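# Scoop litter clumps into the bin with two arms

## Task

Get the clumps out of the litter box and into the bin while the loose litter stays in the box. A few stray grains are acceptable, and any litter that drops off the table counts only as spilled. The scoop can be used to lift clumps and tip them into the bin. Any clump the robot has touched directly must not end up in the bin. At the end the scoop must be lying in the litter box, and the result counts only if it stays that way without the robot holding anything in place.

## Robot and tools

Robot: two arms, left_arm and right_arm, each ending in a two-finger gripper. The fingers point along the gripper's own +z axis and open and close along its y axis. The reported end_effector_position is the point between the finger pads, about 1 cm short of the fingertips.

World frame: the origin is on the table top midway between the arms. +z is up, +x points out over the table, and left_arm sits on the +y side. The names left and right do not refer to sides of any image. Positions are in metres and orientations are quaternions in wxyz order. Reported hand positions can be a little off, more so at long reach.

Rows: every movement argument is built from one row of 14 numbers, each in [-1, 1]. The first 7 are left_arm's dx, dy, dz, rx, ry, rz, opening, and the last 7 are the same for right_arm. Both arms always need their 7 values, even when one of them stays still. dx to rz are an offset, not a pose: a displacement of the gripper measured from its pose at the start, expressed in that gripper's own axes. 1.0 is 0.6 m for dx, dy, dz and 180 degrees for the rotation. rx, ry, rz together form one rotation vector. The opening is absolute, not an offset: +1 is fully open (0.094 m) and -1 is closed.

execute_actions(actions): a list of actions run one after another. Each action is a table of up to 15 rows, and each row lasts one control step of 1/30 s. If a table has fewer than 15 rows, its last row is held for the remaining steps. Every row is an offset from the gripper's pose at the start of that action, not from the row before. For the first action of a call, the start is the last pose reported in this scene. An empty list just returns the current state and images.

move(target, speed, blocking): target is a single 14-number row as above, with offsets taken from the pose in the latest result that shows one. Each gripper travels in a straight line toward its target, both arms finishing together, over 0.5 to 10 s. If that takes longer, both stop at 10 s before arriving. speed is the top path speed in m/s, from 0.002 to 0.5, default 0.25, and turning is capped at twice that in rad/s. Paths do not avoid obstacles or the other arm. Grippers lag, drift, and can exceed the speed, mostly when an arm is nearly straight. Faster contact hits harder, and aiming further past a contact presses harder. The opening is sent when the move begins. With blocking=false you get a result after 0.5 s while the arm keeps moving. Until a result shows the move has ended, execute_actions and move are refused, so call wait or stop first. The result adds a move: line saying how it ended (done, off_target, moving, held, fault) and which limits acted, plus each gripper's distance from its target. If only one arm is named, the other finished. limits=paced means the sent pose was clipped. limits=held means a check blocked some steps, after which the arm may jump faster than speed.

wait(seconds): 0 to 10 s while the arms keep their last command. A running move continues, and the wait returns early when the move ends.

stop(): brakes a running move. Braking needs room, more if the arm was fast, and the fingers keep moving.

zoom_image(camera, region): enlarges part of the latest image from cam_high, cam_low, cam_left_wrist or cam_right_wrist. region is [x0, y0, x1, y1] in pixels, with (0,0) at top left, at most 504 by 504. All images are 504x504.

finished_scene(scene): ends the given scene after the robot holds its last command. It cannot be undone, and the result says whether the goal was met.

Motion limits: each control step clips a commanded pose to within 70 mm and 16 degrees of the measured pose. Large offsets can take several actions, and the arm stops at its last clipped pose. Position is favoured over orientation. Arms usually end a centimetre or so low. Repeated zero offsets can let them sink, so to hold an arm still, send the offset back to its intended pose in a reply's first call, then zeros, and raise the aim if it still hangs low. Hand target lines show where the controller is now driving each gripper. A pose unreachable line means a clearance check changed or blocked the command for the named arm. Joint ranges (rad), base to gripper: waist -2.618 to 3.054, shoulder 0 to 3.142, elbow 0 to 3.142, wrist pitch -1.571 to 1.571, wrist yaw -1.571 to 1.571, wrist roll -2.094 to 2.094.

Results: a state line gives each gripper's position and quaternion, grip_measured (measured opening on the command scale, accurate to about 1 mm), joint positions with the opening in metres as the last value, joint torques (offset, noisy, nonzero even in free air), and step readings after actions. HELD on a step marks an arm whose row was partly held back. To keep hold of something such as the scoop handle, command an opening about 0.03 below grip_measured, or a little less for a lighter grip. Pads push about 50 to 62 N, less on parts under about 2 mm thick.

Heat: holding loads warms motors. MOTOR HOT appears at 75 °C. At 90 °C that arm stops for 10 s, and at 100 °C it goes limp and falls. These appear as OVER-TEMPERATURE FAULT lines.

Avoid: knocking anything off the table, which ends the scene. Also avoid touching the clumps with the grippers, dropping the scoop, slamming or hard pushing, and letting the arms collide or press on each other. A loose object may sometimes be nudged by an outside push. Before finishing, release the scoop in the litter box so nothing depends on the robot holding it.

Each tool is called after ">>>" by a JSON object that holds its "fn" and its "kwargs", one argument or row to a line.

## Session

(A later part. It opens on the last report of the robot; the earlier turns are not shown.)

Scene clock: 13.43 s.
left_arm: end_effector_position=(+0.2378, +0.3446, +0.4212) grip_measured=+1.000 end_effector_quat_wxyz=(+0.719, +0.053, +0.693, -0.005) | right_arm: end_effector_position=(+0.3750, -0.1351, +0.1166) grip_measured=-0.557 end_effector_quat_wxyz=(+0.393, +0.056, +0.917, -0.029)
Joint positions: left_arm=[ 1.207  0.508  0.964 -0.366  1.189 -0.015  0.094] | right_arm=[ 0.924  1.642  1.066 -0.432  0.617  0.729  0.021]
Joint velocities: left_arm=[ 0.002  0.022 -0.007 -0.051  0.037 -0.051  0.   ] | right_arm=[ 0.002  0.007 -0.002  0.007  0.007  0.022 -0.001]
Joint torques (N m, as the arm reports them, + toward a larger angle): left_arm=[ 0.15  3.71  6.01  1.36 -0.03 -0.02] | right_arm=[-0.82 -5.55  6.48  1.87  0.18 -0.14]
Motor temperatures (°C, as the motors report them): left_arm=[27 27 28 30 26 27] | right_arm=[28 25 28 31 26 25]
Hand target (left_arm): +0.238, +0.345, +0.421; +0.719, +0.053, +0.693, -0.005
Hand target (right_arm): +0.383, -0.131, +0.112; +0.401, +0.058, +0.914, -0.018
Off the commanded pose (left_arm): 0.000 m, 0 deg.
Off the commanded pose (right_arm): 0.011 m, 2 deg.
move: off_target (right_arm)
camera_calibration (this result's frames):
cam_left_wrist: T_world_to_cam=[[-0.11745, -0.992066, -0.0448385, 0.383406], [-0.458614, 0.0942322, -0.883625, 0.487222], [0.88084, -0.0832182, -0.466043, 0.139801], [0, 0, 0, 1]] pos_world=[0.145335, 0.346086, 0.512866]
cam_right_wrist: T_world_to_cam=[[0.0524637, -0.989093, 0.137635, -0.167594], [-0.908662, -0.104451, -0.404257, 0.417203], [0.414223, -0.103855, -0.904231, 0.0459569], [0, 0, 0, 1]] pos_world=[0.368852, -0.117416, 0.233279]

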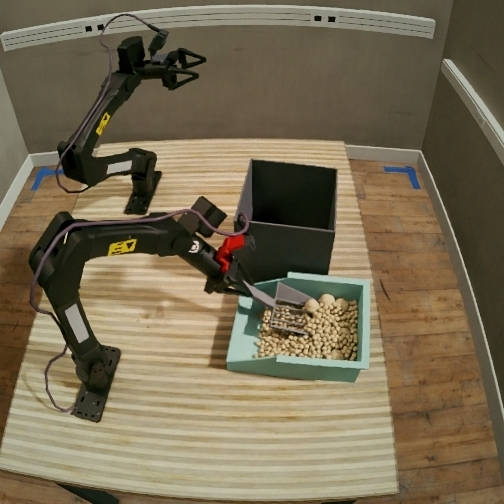

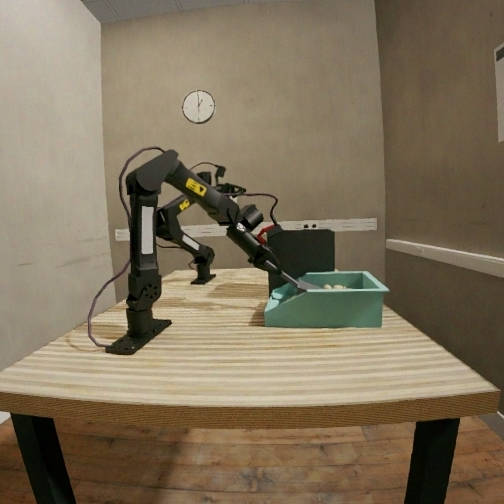

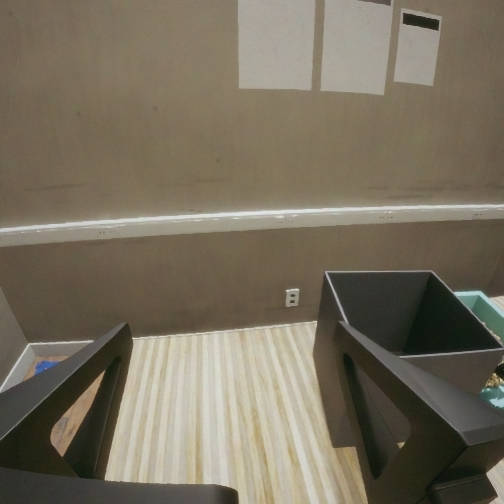

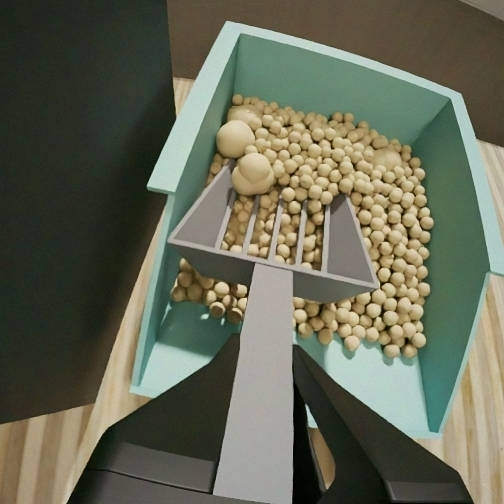

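Riding on top; continue steeper, left.

>>> {"fn": "move", "kwargs": {
  "target": [0,0,0,0,0,0,1,-0.07,0.025,0.06,-0.03,0.03,-0.01,-0.6],
  "speed": 0.06
}}

>>> {"fn": "move", "kwargs": {
  "target": [0,0,0,0,0,0,1,-0.03,0.01,0.06,0,-0.05,0,-0.6],
  "speed": 0.06
}}

Scene clock: 15.10 s.
left_arm: end_effector_position=(+0.2378, +0.3446, +0.4212) grip_measured=+1.000 end_effector_quat_wxyz=(+0.719, +0.053, +0.693, -0.005) | right_arm: end_effector_position=(+0.4260, -0.1425, +0.1242) grip_measured=-0.557 end_effector_quat_wxyz=(+0.361, +0.040, +0.932, -0.019)
Joint positions: left_arm=[ 1.207  0.508  0.964 -0.366  1.189 -0.015  0.094] | right_arm=[ 0.776  1.751  1.254 -0.482  0.471  0.583  0.021]
Joint velocities: left_arm=[-0.002 -0.012  0.002 -0.022 -0.007  0.007  0.   ] | right_arm=[-0.007 -0.012 -0.007 -0.022 -0.007 -0.051 -0.001]
Joint torques (N m, as the arm reports them, + toward a larger angle): left_arm=[-0.04  3.68  6.25  1.38 -0.01 -0.05] | right_arm=[-0.33 -6.33 10.65  1.41 -0.46 -0.14]
Motor temperatures (°C, as the motors report them): left_arm=[27 27 28 30 26 27] | right_arm=[28 25 29 31 26 25]
Hand target (left_arm): +0.238, +0.345, +0.421; +0.719, +0.053, +0.693, -0.005
Hand target (right_arm): +0.431, -0.126, +0.122; +0.351, +0.025, +0.936, +0.010
Off the commanded pose (left_arm): 0.000 m, 0 deg.
Off the commanded pose (right_arm): 0.017 m, 4 deg.
move: off_target (right_arm)
camera_calibration (this result's frames):
cam_left_wrist: T_world_to_cam=[[-0.11745, -0.992066, -0.0448385, 0.383406], [-0.458614, 0.0942322, -0.883625, 0.487222], [0.88084, -0.0832182, -0.466043, 0.139801], [0, 0, 0, 1]] pos_world=[0.145335, 0.346086, 0.512866]
cam_right_wrist: T_world_to_cam=[[0.0978447, -0.987652, 0.122349, -0.19591], [-0.930539, -0.134385, -0.340642, 0.463026], [0.352878, -0.0805206, -0.932198, 0.0639327], [0, 0, 0, 1]] pos_world=[0.427472, -0.12612, 0.241293]

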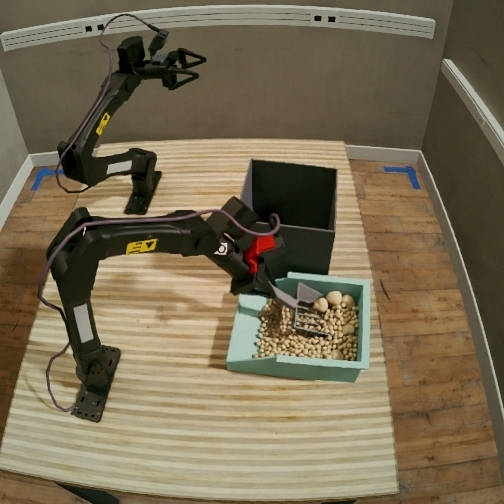

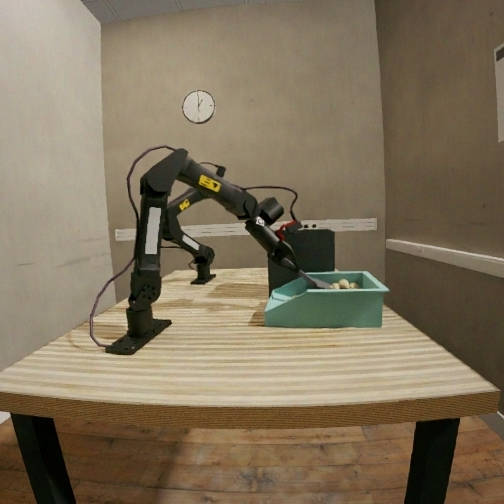

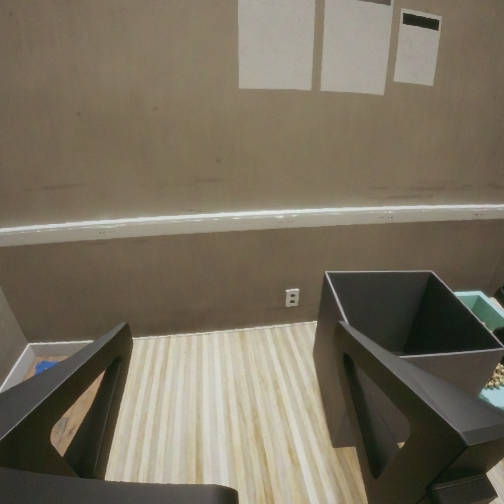

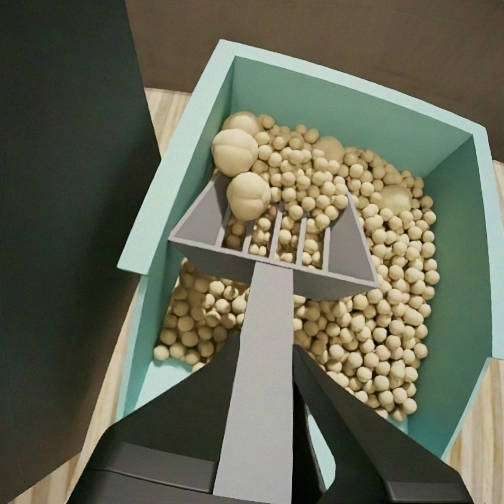

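Scene clock: 16.77 s.
left_arm: end_effector_position=(+0.2378, +0.3446, +0.4212) grip_measured=+1.000 end_effector_quat_wxyz=(+0.719, +0.053, +0.693, -0.005) | right_arm: end_effector_position=(+0.4482, -0.1432, +0.1120) grip_measured=-0.557 end_effector_quat_wxyz=(+0.410, +0.039, +0.911, -0.032)
Joint positions: left_arm=[ 1.207  0.508  0.964 -0.366  1.189 -0.015  0.094] | right_arm=[ 0.769  1.801  1.19  -0.271  0.54   0.524  0.021]
Joint velocities: left_arm=[ 0.002 -0.007 -0.017  0.022 -0.022  0.022  0.   ] | right_arm=[-0.017  0.007 -0.012 -0.022 -0.11  -0.066 -0.001]
Joint torques (N m, as the arm reports them, + toward a larger angle): left_arm=[ 0.11  3.7   6.02  1.36 -0.03 -0.04] | right_arm=[-0.99 -6.41  6.79  2.35  0.24 -0.37]
Motor temperatures (°C, as the motors report them): left_arm=[27 27 28 30 26 27] | right_arm=[28 26 29 32 26 25]
Hand target (left_arm): +0.238, +0.345, +0.421; +0.719, +0.053, +0.693, -0.005
Hand target (right_arm): +0.462, -0.140, +0.110; +0.431, +0.040, +0.901, -0.023
Off the commanded pose (left_arm): 0.000 m, 0 deg.
Off the commanded pose (right_arm): 0.016 m, 3 deg.
move: off_target (right_arm)
camera_calibration (this result's frames):
cam_left_wrist: T_world_to_cam=[[-0.11745, -0.992066, -0.0448385, 0.383406], [-0.458614, 0.0942322, -0.883625, 0.487222], [0.88084, -0.0832182, -0.466043, 0.139801], [0, 0, 0, 1]] pos_world=[0.145335, 0.346086, 0.512866]
cam_right_wrist: T_world_to_cam=[[0.0760704, -0.984226, 0.159724, -0.191241], [-0.890451, -0.139138, -0.433287, 0.471174], [0.448677, -0.109266, -0.886989, -0.00750116], [0, 0, 0, 1]] pos_world=[0.43747, -0.123485, 0.228046]

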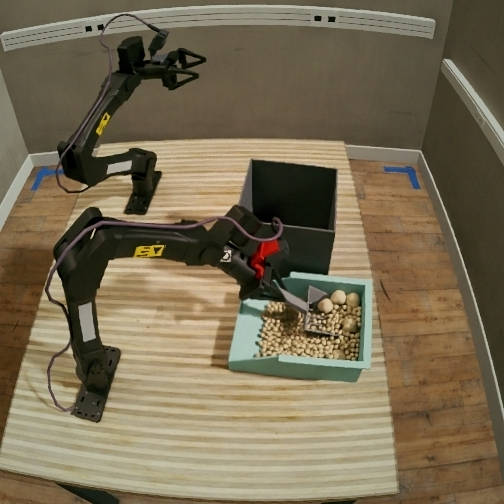

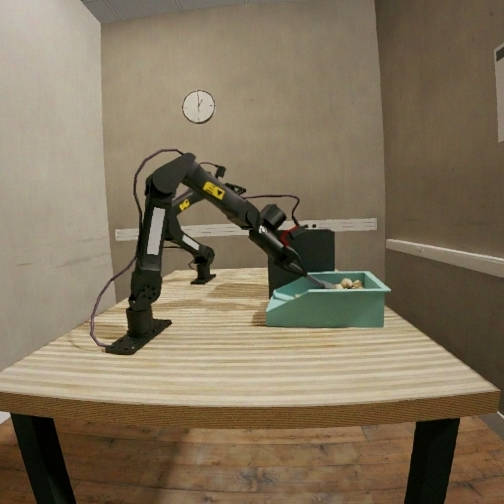

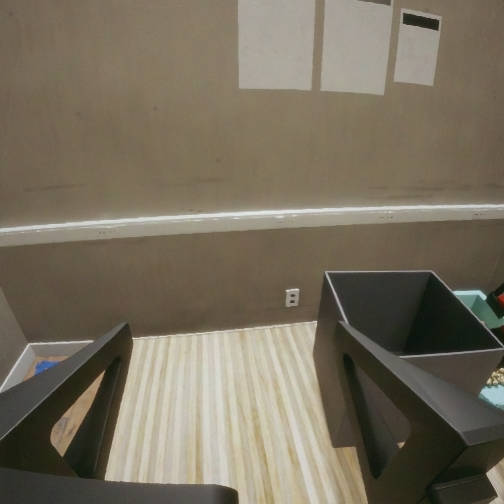

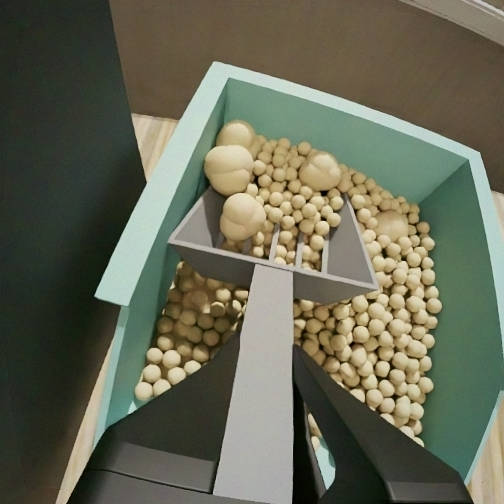

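>>> {"fn": "move", "kwargs": {
  "target": [0,0,0,0,0,0,1,-0.04,-0.005,0.02,-0.04,-0.08,0,-0.6],
  "speed": 0.06
}}

>>> {"fn": "move", "kwargs": {
  "target": [0,0,0,0,0,0,1,-0.06,0,-0.02,0,-0.06,0.02,-0.6],
  "speed": 0.06
}}

Scene clock: 19.67 s.
left_arm: end_effector_position=(+0.2378, +0.3446, +0.4212) grip_measured=+1.000 end_effector_quat_wxyz=(+0.719, +0.053, +0.693, -0.005) | right_arm: end_effector_position=(+0.4528, -0.1513, +0.0985) grip_measured=-0.557 end_effector_quat_wxyz=(+0.474, -0.005, +0.880, -0.005)
Joint positions: left_arm=[ 1.207  0.508  0.964 -0.366  1.189 -0.015  0.094] | right_arm=[0.734 1.763 0.948 0.14  0.496 0.347 0.021]
Joint velocities: left_arm=[ 0.007 -0.002 -0.012  0.022  0.022 -0.022  0.   ] | right_arm=[-0.012  0.002 -0.007 -0.007 -0.051 -0.066  0.001]
Joint torques (N m, as the arm reports them, + toward a larger angle): left_arm=[-0.1   3.57  6.09  1.38 -0.02 -0.06] | right_arm=[-1.47 -8.39  7.3   2.77  0.15 -0.22]
Motor temperatures (°C, as the motors report them): left_arm=[27 27 28 31 26 27] | right_arm=[28 26 29 33 26 25]
Hand target (left_arm): +0.238, +0.345, +0.421; +0.719, +0.053, +0.693, -0.005
Hand target (right_arm): +0.470, -0.150, +0.123; +0.519, +0.011, +0.855, +0.021
Off the commanded pose (left_arm): 0.000 m, 0 deg.
Off the commanded pose (right_arm): 0.031 m, 7 deg.
move: off_target (right_arm)
camera_calibration (this result's frames):
cam_left_wrist: T_world_to_cam=[[-0.11745, -0.992066, -0.0448385, 0.383406], [-0.458614, 0.0942322, -0.883625, 0.487222], [0.88084, -0.0832182, -0.466043, 0.139801], [0, 0, 0, 1]] pos_world=[0.145335, 0.346086, 0.512866]
cam_right_wrist: T_world_to_cam=[[0.154713, -0.972855, 0.172097, -0.232434], [-0.801, -0.225487, -0.554576, 0.426635], [0.578327, -0.0520494, -0.814143, -0.0796174], [0, 0, 0, 1]] pos_world=[0.42374, -0.134068, 0.211782]

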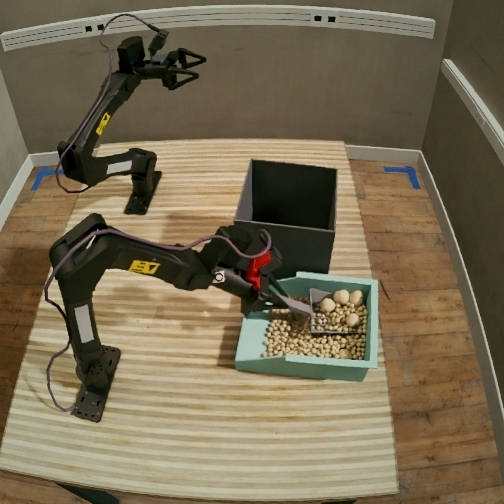

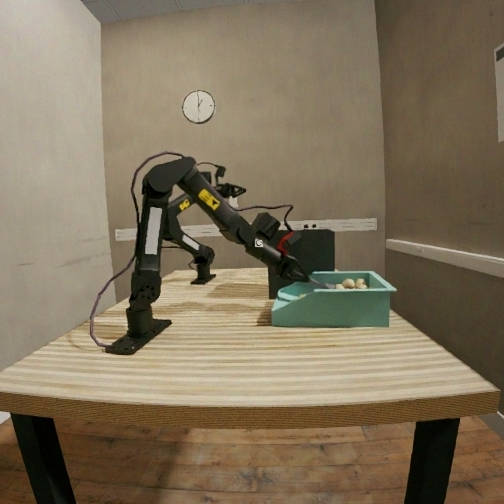

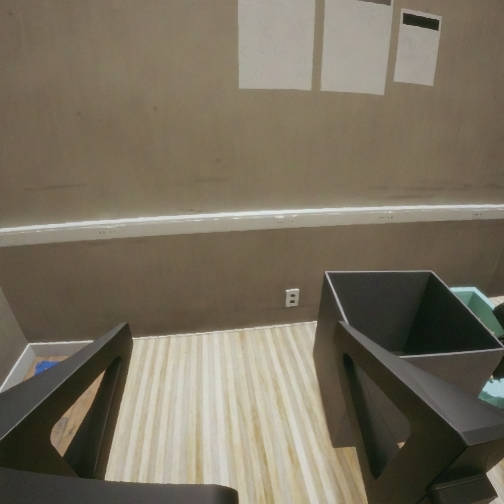

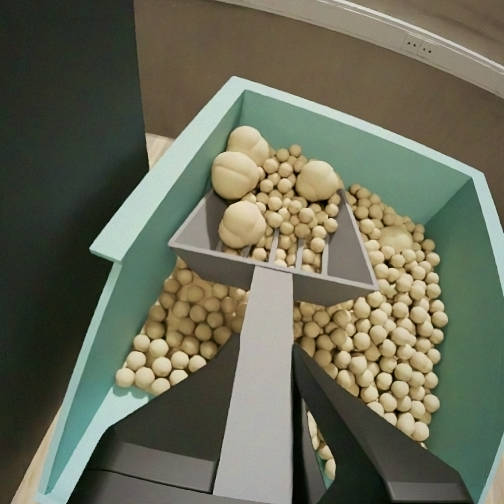

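Scene clock: 21.57 s.
left_arm: end_effector_position=(+0.2378, +0.3446, +0.4212) grip_measured=+1.000 end_effector_quat_wxyz=(+0.719, +0.053, +0.693, -0.005) | right_arm: end_effector_position=(+0.4507, -0.1531, +0.0970) grip_measured=-0.557 end_effector_quat_wxyz=(+0.498, -0.001, +0.867, -0.005)
Joint positions: left_arm=[ 1.207  0.508  0.964 -0.366  1.189 -0.015  0.094] | right_arm=[0.743 1.763 0.886 0.256 0.525 0.332 0.021]
Joint velocities: left_arm=[-0.002  0.027 -0.007 -0.022 -0.037 -0.037  0.   ] | right_arm=[-0.012  0.012 -0.022  0.037 -0.007 -0.022 -0.   ]
Joint torques (N m, as the arm reports them, + toward a larger angle): left_arm=[ 0.05  3.7   6.12  1.36  0.   -0.04] | right_arm=[  0.35 -10.41   7.32   2.67   0.63  -0.15]
Motor temperatures (°C, as the motors report them): left_arm=[27 27 28 31 26 27] | right_arm=[28 26 29 34 26 25]
Hand target (left_arm): +0.238, +0.345, +0.421; +0.719, +0.053, +0.693, -0.005
Hand target (right_arm): +0.461, -0.152, +0.135; +0.552, +0.024, +0.834, +0.011
Off the commanded pose (left_arm): 0.000 m, 0 deg.
Off the commanded pose (right_arm): 0.040 m, 8 deg.
move: off_target (right_arm)
camera_calibration (this result's frames):
cam_left_wrist: T_world_to_cam=[[-0.11745, -0.992066, -0.0448385, 0.383406], [-0.458614, 0.0942322, -0.883625, 0.487222], [0.88084, -0.0832182, -0.466043, 0.139801], [0, 0, 0, 1]] pos_world=[0.145335, 0.346086, 0.512866]
cam_right_wrist: T_world_to_cam=[[0.139269, -0.974415, 0.176406, -0.227305], [-0.770992, -0.21849, -0.598192, 0.415509], [0.62143, -0.0526975, -0.781695, -0.102451], [0, 0, 0, 1]] pos_world=[0.415677, -0.136104, 0.208566]

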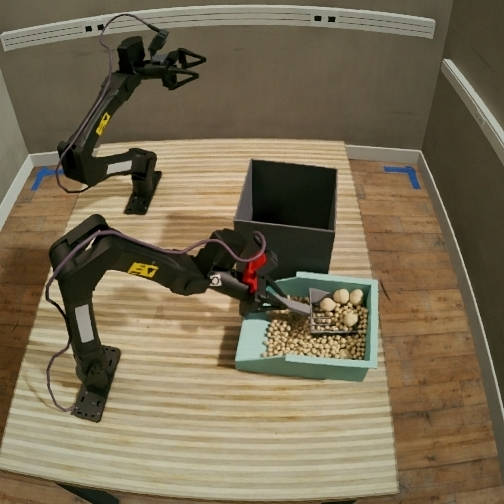

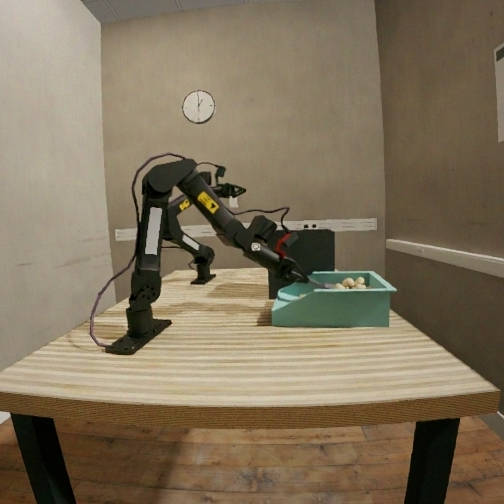

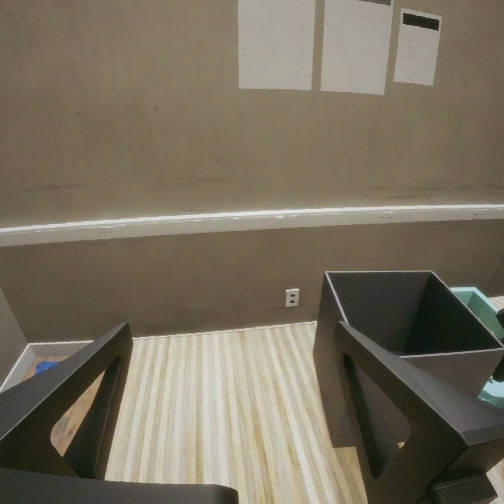

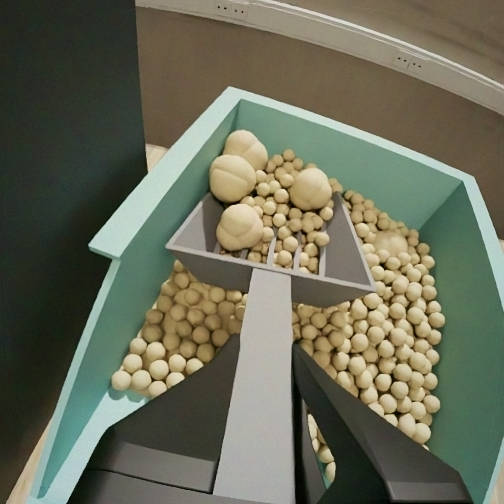

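>>> {"fn": "move", "kwargs": {
  "target": [0,0,0,0,0,0,1,-0.13,0,-0.09,-0.02,-0.07,0.04,-0.6],
  "speed": 0.05
}}

Scene clock: 24.63 s.
left_arm: end_effector_position=(+0.2378, +0.3446, +0.4212) grip_measured=+1.000 end_effector_quat_wxyz=(+0.719, +0.053, +0.693, -0.005) | right_arm: end_effector_position=(+0.4459, -0.1530, +0.1697) grip_measured=-0.557 end_effector_quat_wxyz=(+0.560, +0.022, +0.827, +0.039)
Joint positions: left_arm=[ 1.207  0.508  0.964 -0.366  1.189 -0.015  0.094] | right_arm=[0.751 1.591 0.87  0.278 0.531 0.332 0.021]
Joint velocities: left_arm=[-0.012  0.007  0.027 -0.007 -0.037 -0.022  0.   ] | right_arm=[ 0.002  0.002  0.002  0.037 -0.095 -0.051 -0.   ]
Joint torques (N m, as the arm reports them, + toward a larger angle): left_arm=[ 0.03  3.75  6.2   1.37 -0.05 -0.02] | right_arm=[ 0.78 -9.52  6.11  2.28  0.42  0.08]
Motor temperatures (°C, as the motors report them): left_arm=[27 27 28 31 26 27] | right_arm=[28 27 29 35 26 25]
Hand target (left_arm): +0.238, +0.345, +0.421; +0.719, +0.053, +0.693, -0.005
Hand target (right_arm): +0.444, -0.152, +0.191; +0.587, +0.038, +0.807, +0.055
Off the commanded pose (left_arm): 0.000 m, 0 deg.
Off the commanded pose (right_arm): 0.022 m, 5 deg.
move: off_target (right_arm)
camera_calibration (this result's frames):
cam_left_wrist: T_world_to_cam=[[-0.11745, -0.992066, -0.0448385, 0.383406], [-0.458614, 0.0942322, -0.883625, 0.487222], [0.88084, -0.0832182, -0.466043, 0.139801], [0, 0, 0, 1]] pos_world=[0.145335, 0.346086, 0.512866]
cam_right_wrist: T_world_to_cam=[[0.122738, -0.987609, 0.0977949, -0.220711], [-0.673012, -0.155249, -0.723155, 0.442576], [0.729377, 0.0229413, -0.683728, -0.0957812], [0, 0, 0, 1]] pos_world=[0.394809, -0.14707, 0.276147]

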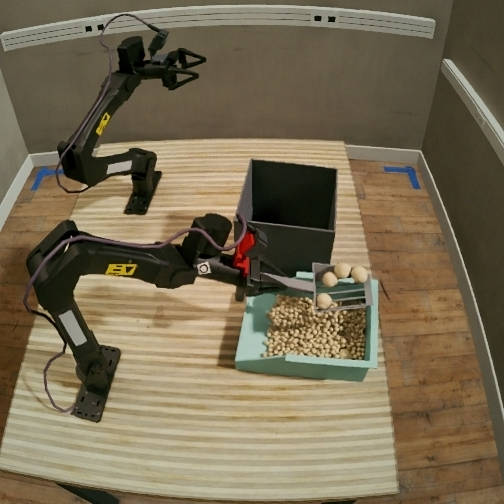

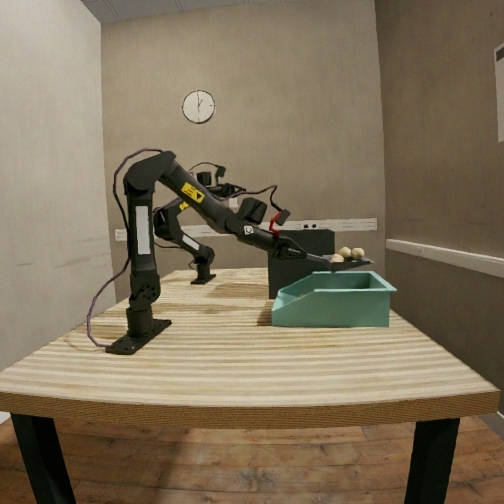

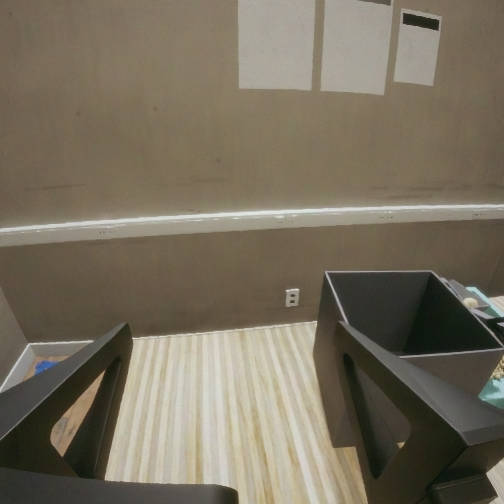

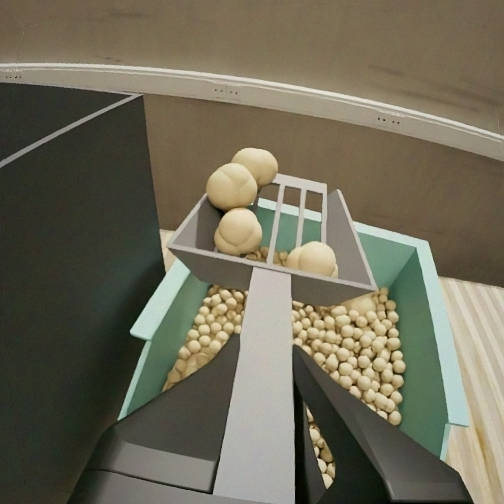

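Four. Settle them over the box.

>>> {"fn": "move", "kwargs": {
  "target": [0,0,0,0,0,0,1,-0.03,-0.06,-0.08,0,-0.04,0.07,-0.6],
  "speed": 0.04
}}

>>> {"fn": "move", "kwargs": {
  "target": [0,0,0,0,0,0,1,-0.31,0.08,-0.13,0,-0.02,0,-0.6],
  "speed": 0.08
}}

Scene clock: 28.47 s.
left_arm: end_effector_position=(+0.2378, +0.3446, +0.4212) grip_measured=+1.000 end_effector_quat_wxyz=(+0.719, +0.053, +0.693, -0.005) | right_arm: end_effector_position=(+0.4063, -0.1839, +0.1795) grip_measured=-0.557 end_effector_quat_wxyz=(+0.575, +0.090, +0.809, +0.086)
Joint positions: left_arm=[ 1.207  0.508  0.964 -0.366  1.189 -0.015  0.094] | right_arm=[0.751 1.38  0.671 0.32  0.545 0.47  0.021]
Joint velocities: left_arm=[ 0.012 -0.002 -0.002  0.007  0.022 -0.007  0.   ] | right_arm=[-0.007 -0.012 -0.002  0.007  0.007  0.022 -0.   ]
Joint torques (N m, as the arm reports them, + toward a larger angle): left_arm=[ 0.15  3.65  6.05  1.36  0.   -0.05] | right_arm=[-1.   -7.34  6.98  2.32  0.4   0.08]
Motor temperatures (°C, as the motors report them): left_arm=[27 27 28 31 26 27] | right_arm=[28 27 29 36 26 25]
Hand target (left_arm): +0.238, +0.345, +0.421; +0.719, +0.053, +0.693, -0.005
Hand target (right_arm): +0.409, -0.193, +0.201; +0.602, +0.116, +0.784, +0.099
Off the commanded pose (left_arm): 0.000 m, 0 deg.
Off the commanded pose (right_arm): 0.023 m, 5 deg.
move: off_target (right_arm)
camera_calibration (this result's frames):
cam_left_wrist: T_world_to_cam=[[-0.11745, -0.992066, -0.0448385, 0.383406], [-0.458614, 0.0942322, -0.883625, 0.487222], [0.88084, -0.0832182, -0.466043, 0.139801], [0, 0, 0, 1]] pos_world=[0.145335, 0.346086, 0.512866]
cam_right_wrist: T_world_to_cam=[[0.0609172, -0.996698, -0.0536949, -0.196685], [-0.646006, 0.00163943, -0.76333, 0.443243], [0.760898, 0.0811872, -0.643773, -0.0687697], [0, 0, 0, 1]] pos_world=[0.350646, -0.191179, 0.283508]

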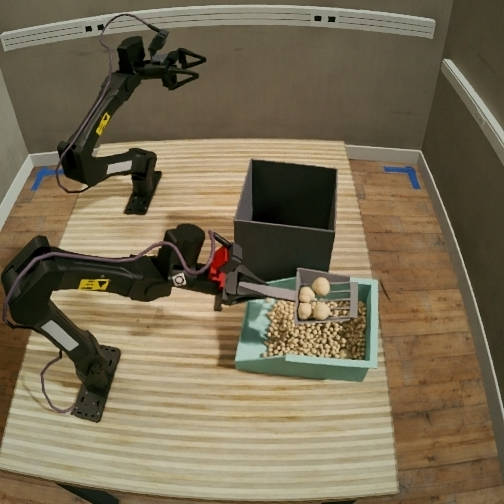

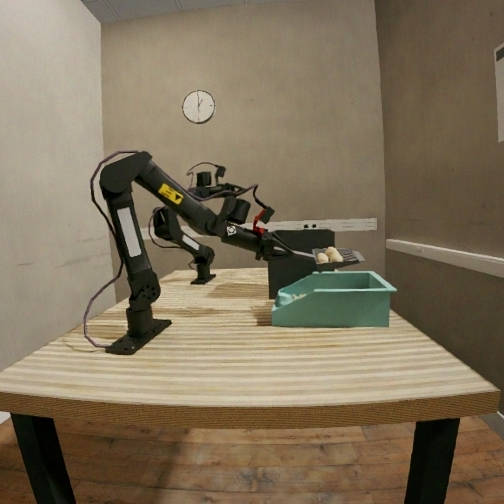

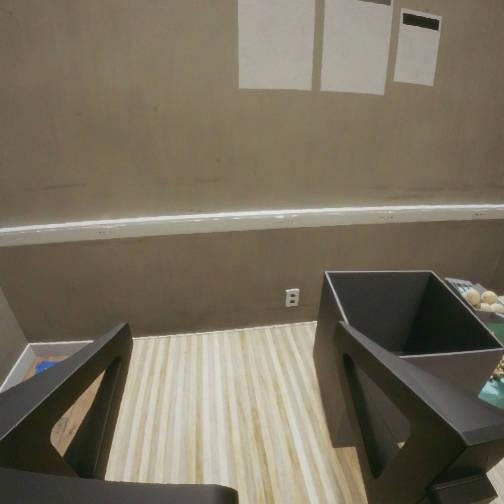

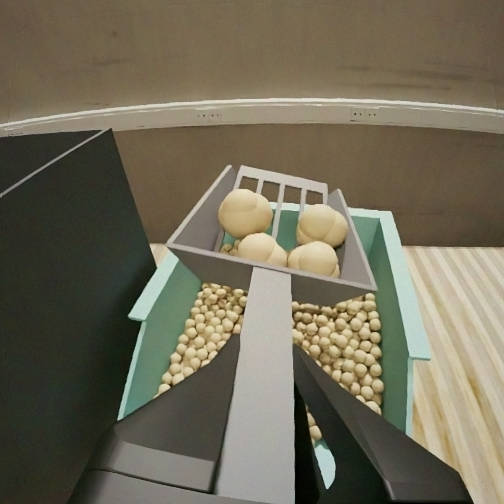

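Scene clock: 31.63 s.
left_arm: end_effector_position=(+0.2378, +0.3446, +0.4212) grip_measured=+1.000 end_effector_quat_wxyz=(+0.719, +0.053, +0.693, -0.005) | right_arm: end_effector_position=(+0.3938, -0.1870, +0.3668) grip_measured=-0.557 end_effector_quat_wxyz=(+0.581, +0.089, +0.806, +0.076)
Joint positions: left_arm=[ 1.207  0.508  0.964 -0.366  1.189 -0.015  0.094] | right_arm=[ 0.782  1.28   1.354 -0.462  0.592  0.464  0.021]
Joint velocities: left_arm=[-0.002 -0.002  0.012  0.007  0.051  0.066  0.   ] | right_arm=[-0.007 -0.007 -0.012 -0.081  0.007  0.007  0.   ]
Joint torques (N m, as the arm reports them, + toward a larger angle): left_arm=[ 0.13  3.64  6.22  1.34 -0.05 -0.06] | right_arm=[ 0.85 -3.39 11.39  2.12  0.38 -0.16]
Motor temperatures (°C, as the motors report them): left_arm=[27 27 28 31 26 27] | right_arm=[28 27 29 37 26 25]
Hand target (left_arm): +0.238, +0.345, +0.421; +0.719, +0.053, +0.693, -0.005
Hand target (right_arm): +0.395, -0.183, +0.386; +0.600, +0.093, +0.790, +0.084
Off the commanded pose (left_arm): 0.000 m, 0 deg.
Off the commanded pose (right_arm): 0.020 m, 3 deg.
move: off_target (right_arm)
camera_calibration (this result's frames):
cam_left_wrist: T_world_to_cam=[[-0.11745, -0.992066, -0.0448385, 0.383406], [-0.458614, 0.0942322, -0.883625, 0.487222], [0.88084, -0.0832182, -0.466043, 0.139801], [0, 0, 0, 1]] pos_world=[0.145335, 0.346086, 0.512866]
cam_right_wrist: T_world_to_cam=[[0.0503168, -0.998164, -0.0337249, -0.192417], [-0.637671, -0.00611911, -0.770284, 0.575948], [0.768663, 0.0602636, -0.636808, 0.0520457], [0, 0, 0, 1]] pos_world=[0.336942, -0.191676, 0.470298]

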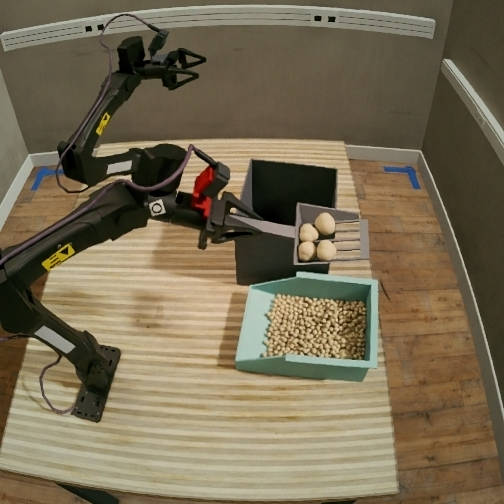

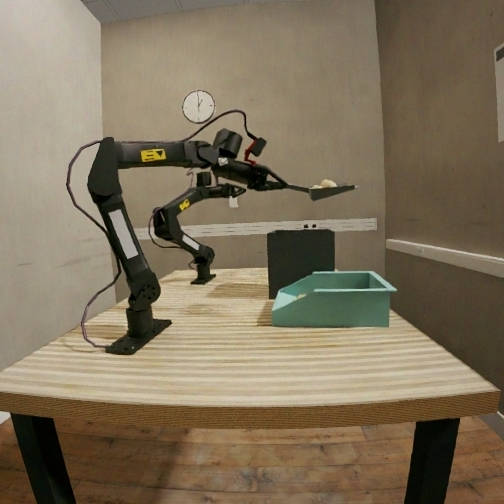

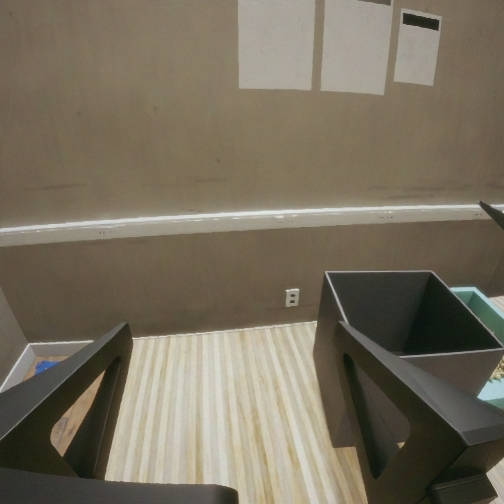

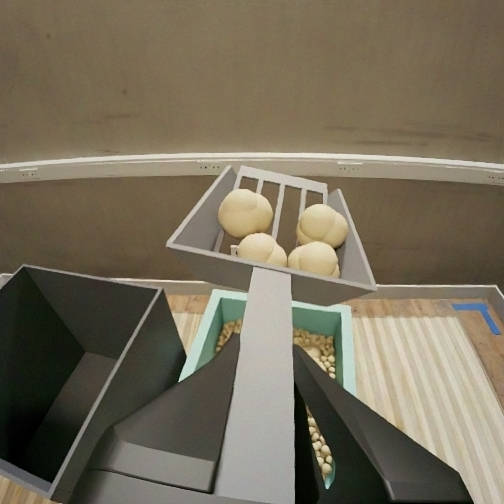

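>>> {"fn": "move", "kwargs": {
  "target": [0,0,0,0,0,0,1,0.06,0.27,-0.05,-0.21,0.03,-0.12,-0.6],
  "speed": 0.12
}}

Scene clock: 35.40 s.
left_arm: end_effector_position=(+0.2378, +0.3446, +0.4212) grip_measured=+1.000 end_effector_quat_wxyz=(+0.719, +0.053, +0.693, -0.005) | right_arm: end_effector_position=(+0.3595, -0.0318, +0.3454) grip_measured=-0.555 end_effector_quat_wxyz=(+0.506, -0.255, +0.797, +0.208)
Joint positions: left_arm=[ 1.207  0.508  0.964 -0.366  1.189 -0.015  0.094] | right_arm=[ 0.908  1.433  1.454 -0.433  0.069  0.11   0.021]
Joint velocities: left_arm=[ 0.002 -0.007 -0.007  0.022 -0.022  0.037  0.   ] | right_arm=[ 0.002  0.002  0.017  0.007 -0.037 -0.051 -0.   ]
Joint torques (N m, as the arm reports them, + toward a larger angle): left_arm=[-0.01  3.58  6.1   1.35 -0.02 -0.03] | right_arm=[ 0.79 -5.58 12.2   2.4  -0.03 -0.13]
Motor temperatures (°C, as the motors report them): left_arm=[27 27 28 31 26 27] | right_arm=[28 27 30 38 26 25]
Hand target (left_arm): +0.238, +0.345, +0.421; +0.719, +0.053, +0.693, -0.005
Hand target (right_arm): +0.359, -0.023, +0.377; +0.540, -0.256, +0.769, +0.227
Off the commanded pose (left_arm): 0.000 m, 0 deg.
Off the commanded pose (right_arm): 0.036 m, 6 deg.
move: off_target (right_arm)
camera_calibration (this result's frames):
cam_left_wrist: T_world_to_cam=[[-0.11745, -0.992066, -0.0448385, 0.383406], [-0.458614, 0.0942322, -0.883625, 0.487222], [0.88084, -0.0832182, -0.466043, 0.139801], [0, 0, 0, 1]] pos_world=[0.145335, 0.346086, 0.512866]
cam_right_wrist: T_world_to_cam=[[0.706515, -0.699114, 0.109896, -0.31244], [-0.445738, -0.560209, -0.6982, 0.427043], [0.549686, 0.444304, -0.707417, 0.170734], [0, 0, 0, 1]] pos_world=[0.317242, -0.0550555, 0.453278]

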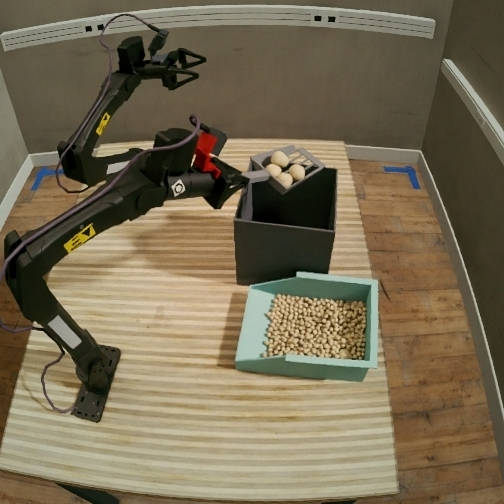

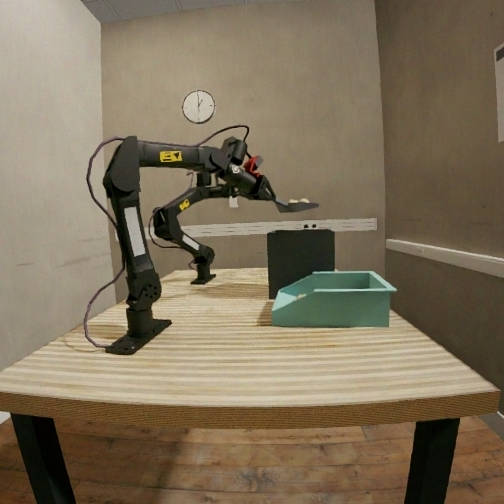

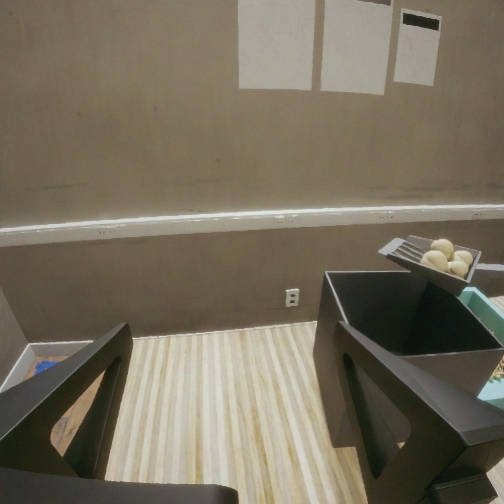

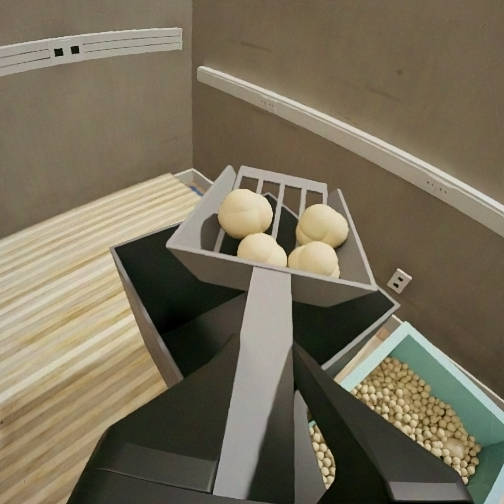

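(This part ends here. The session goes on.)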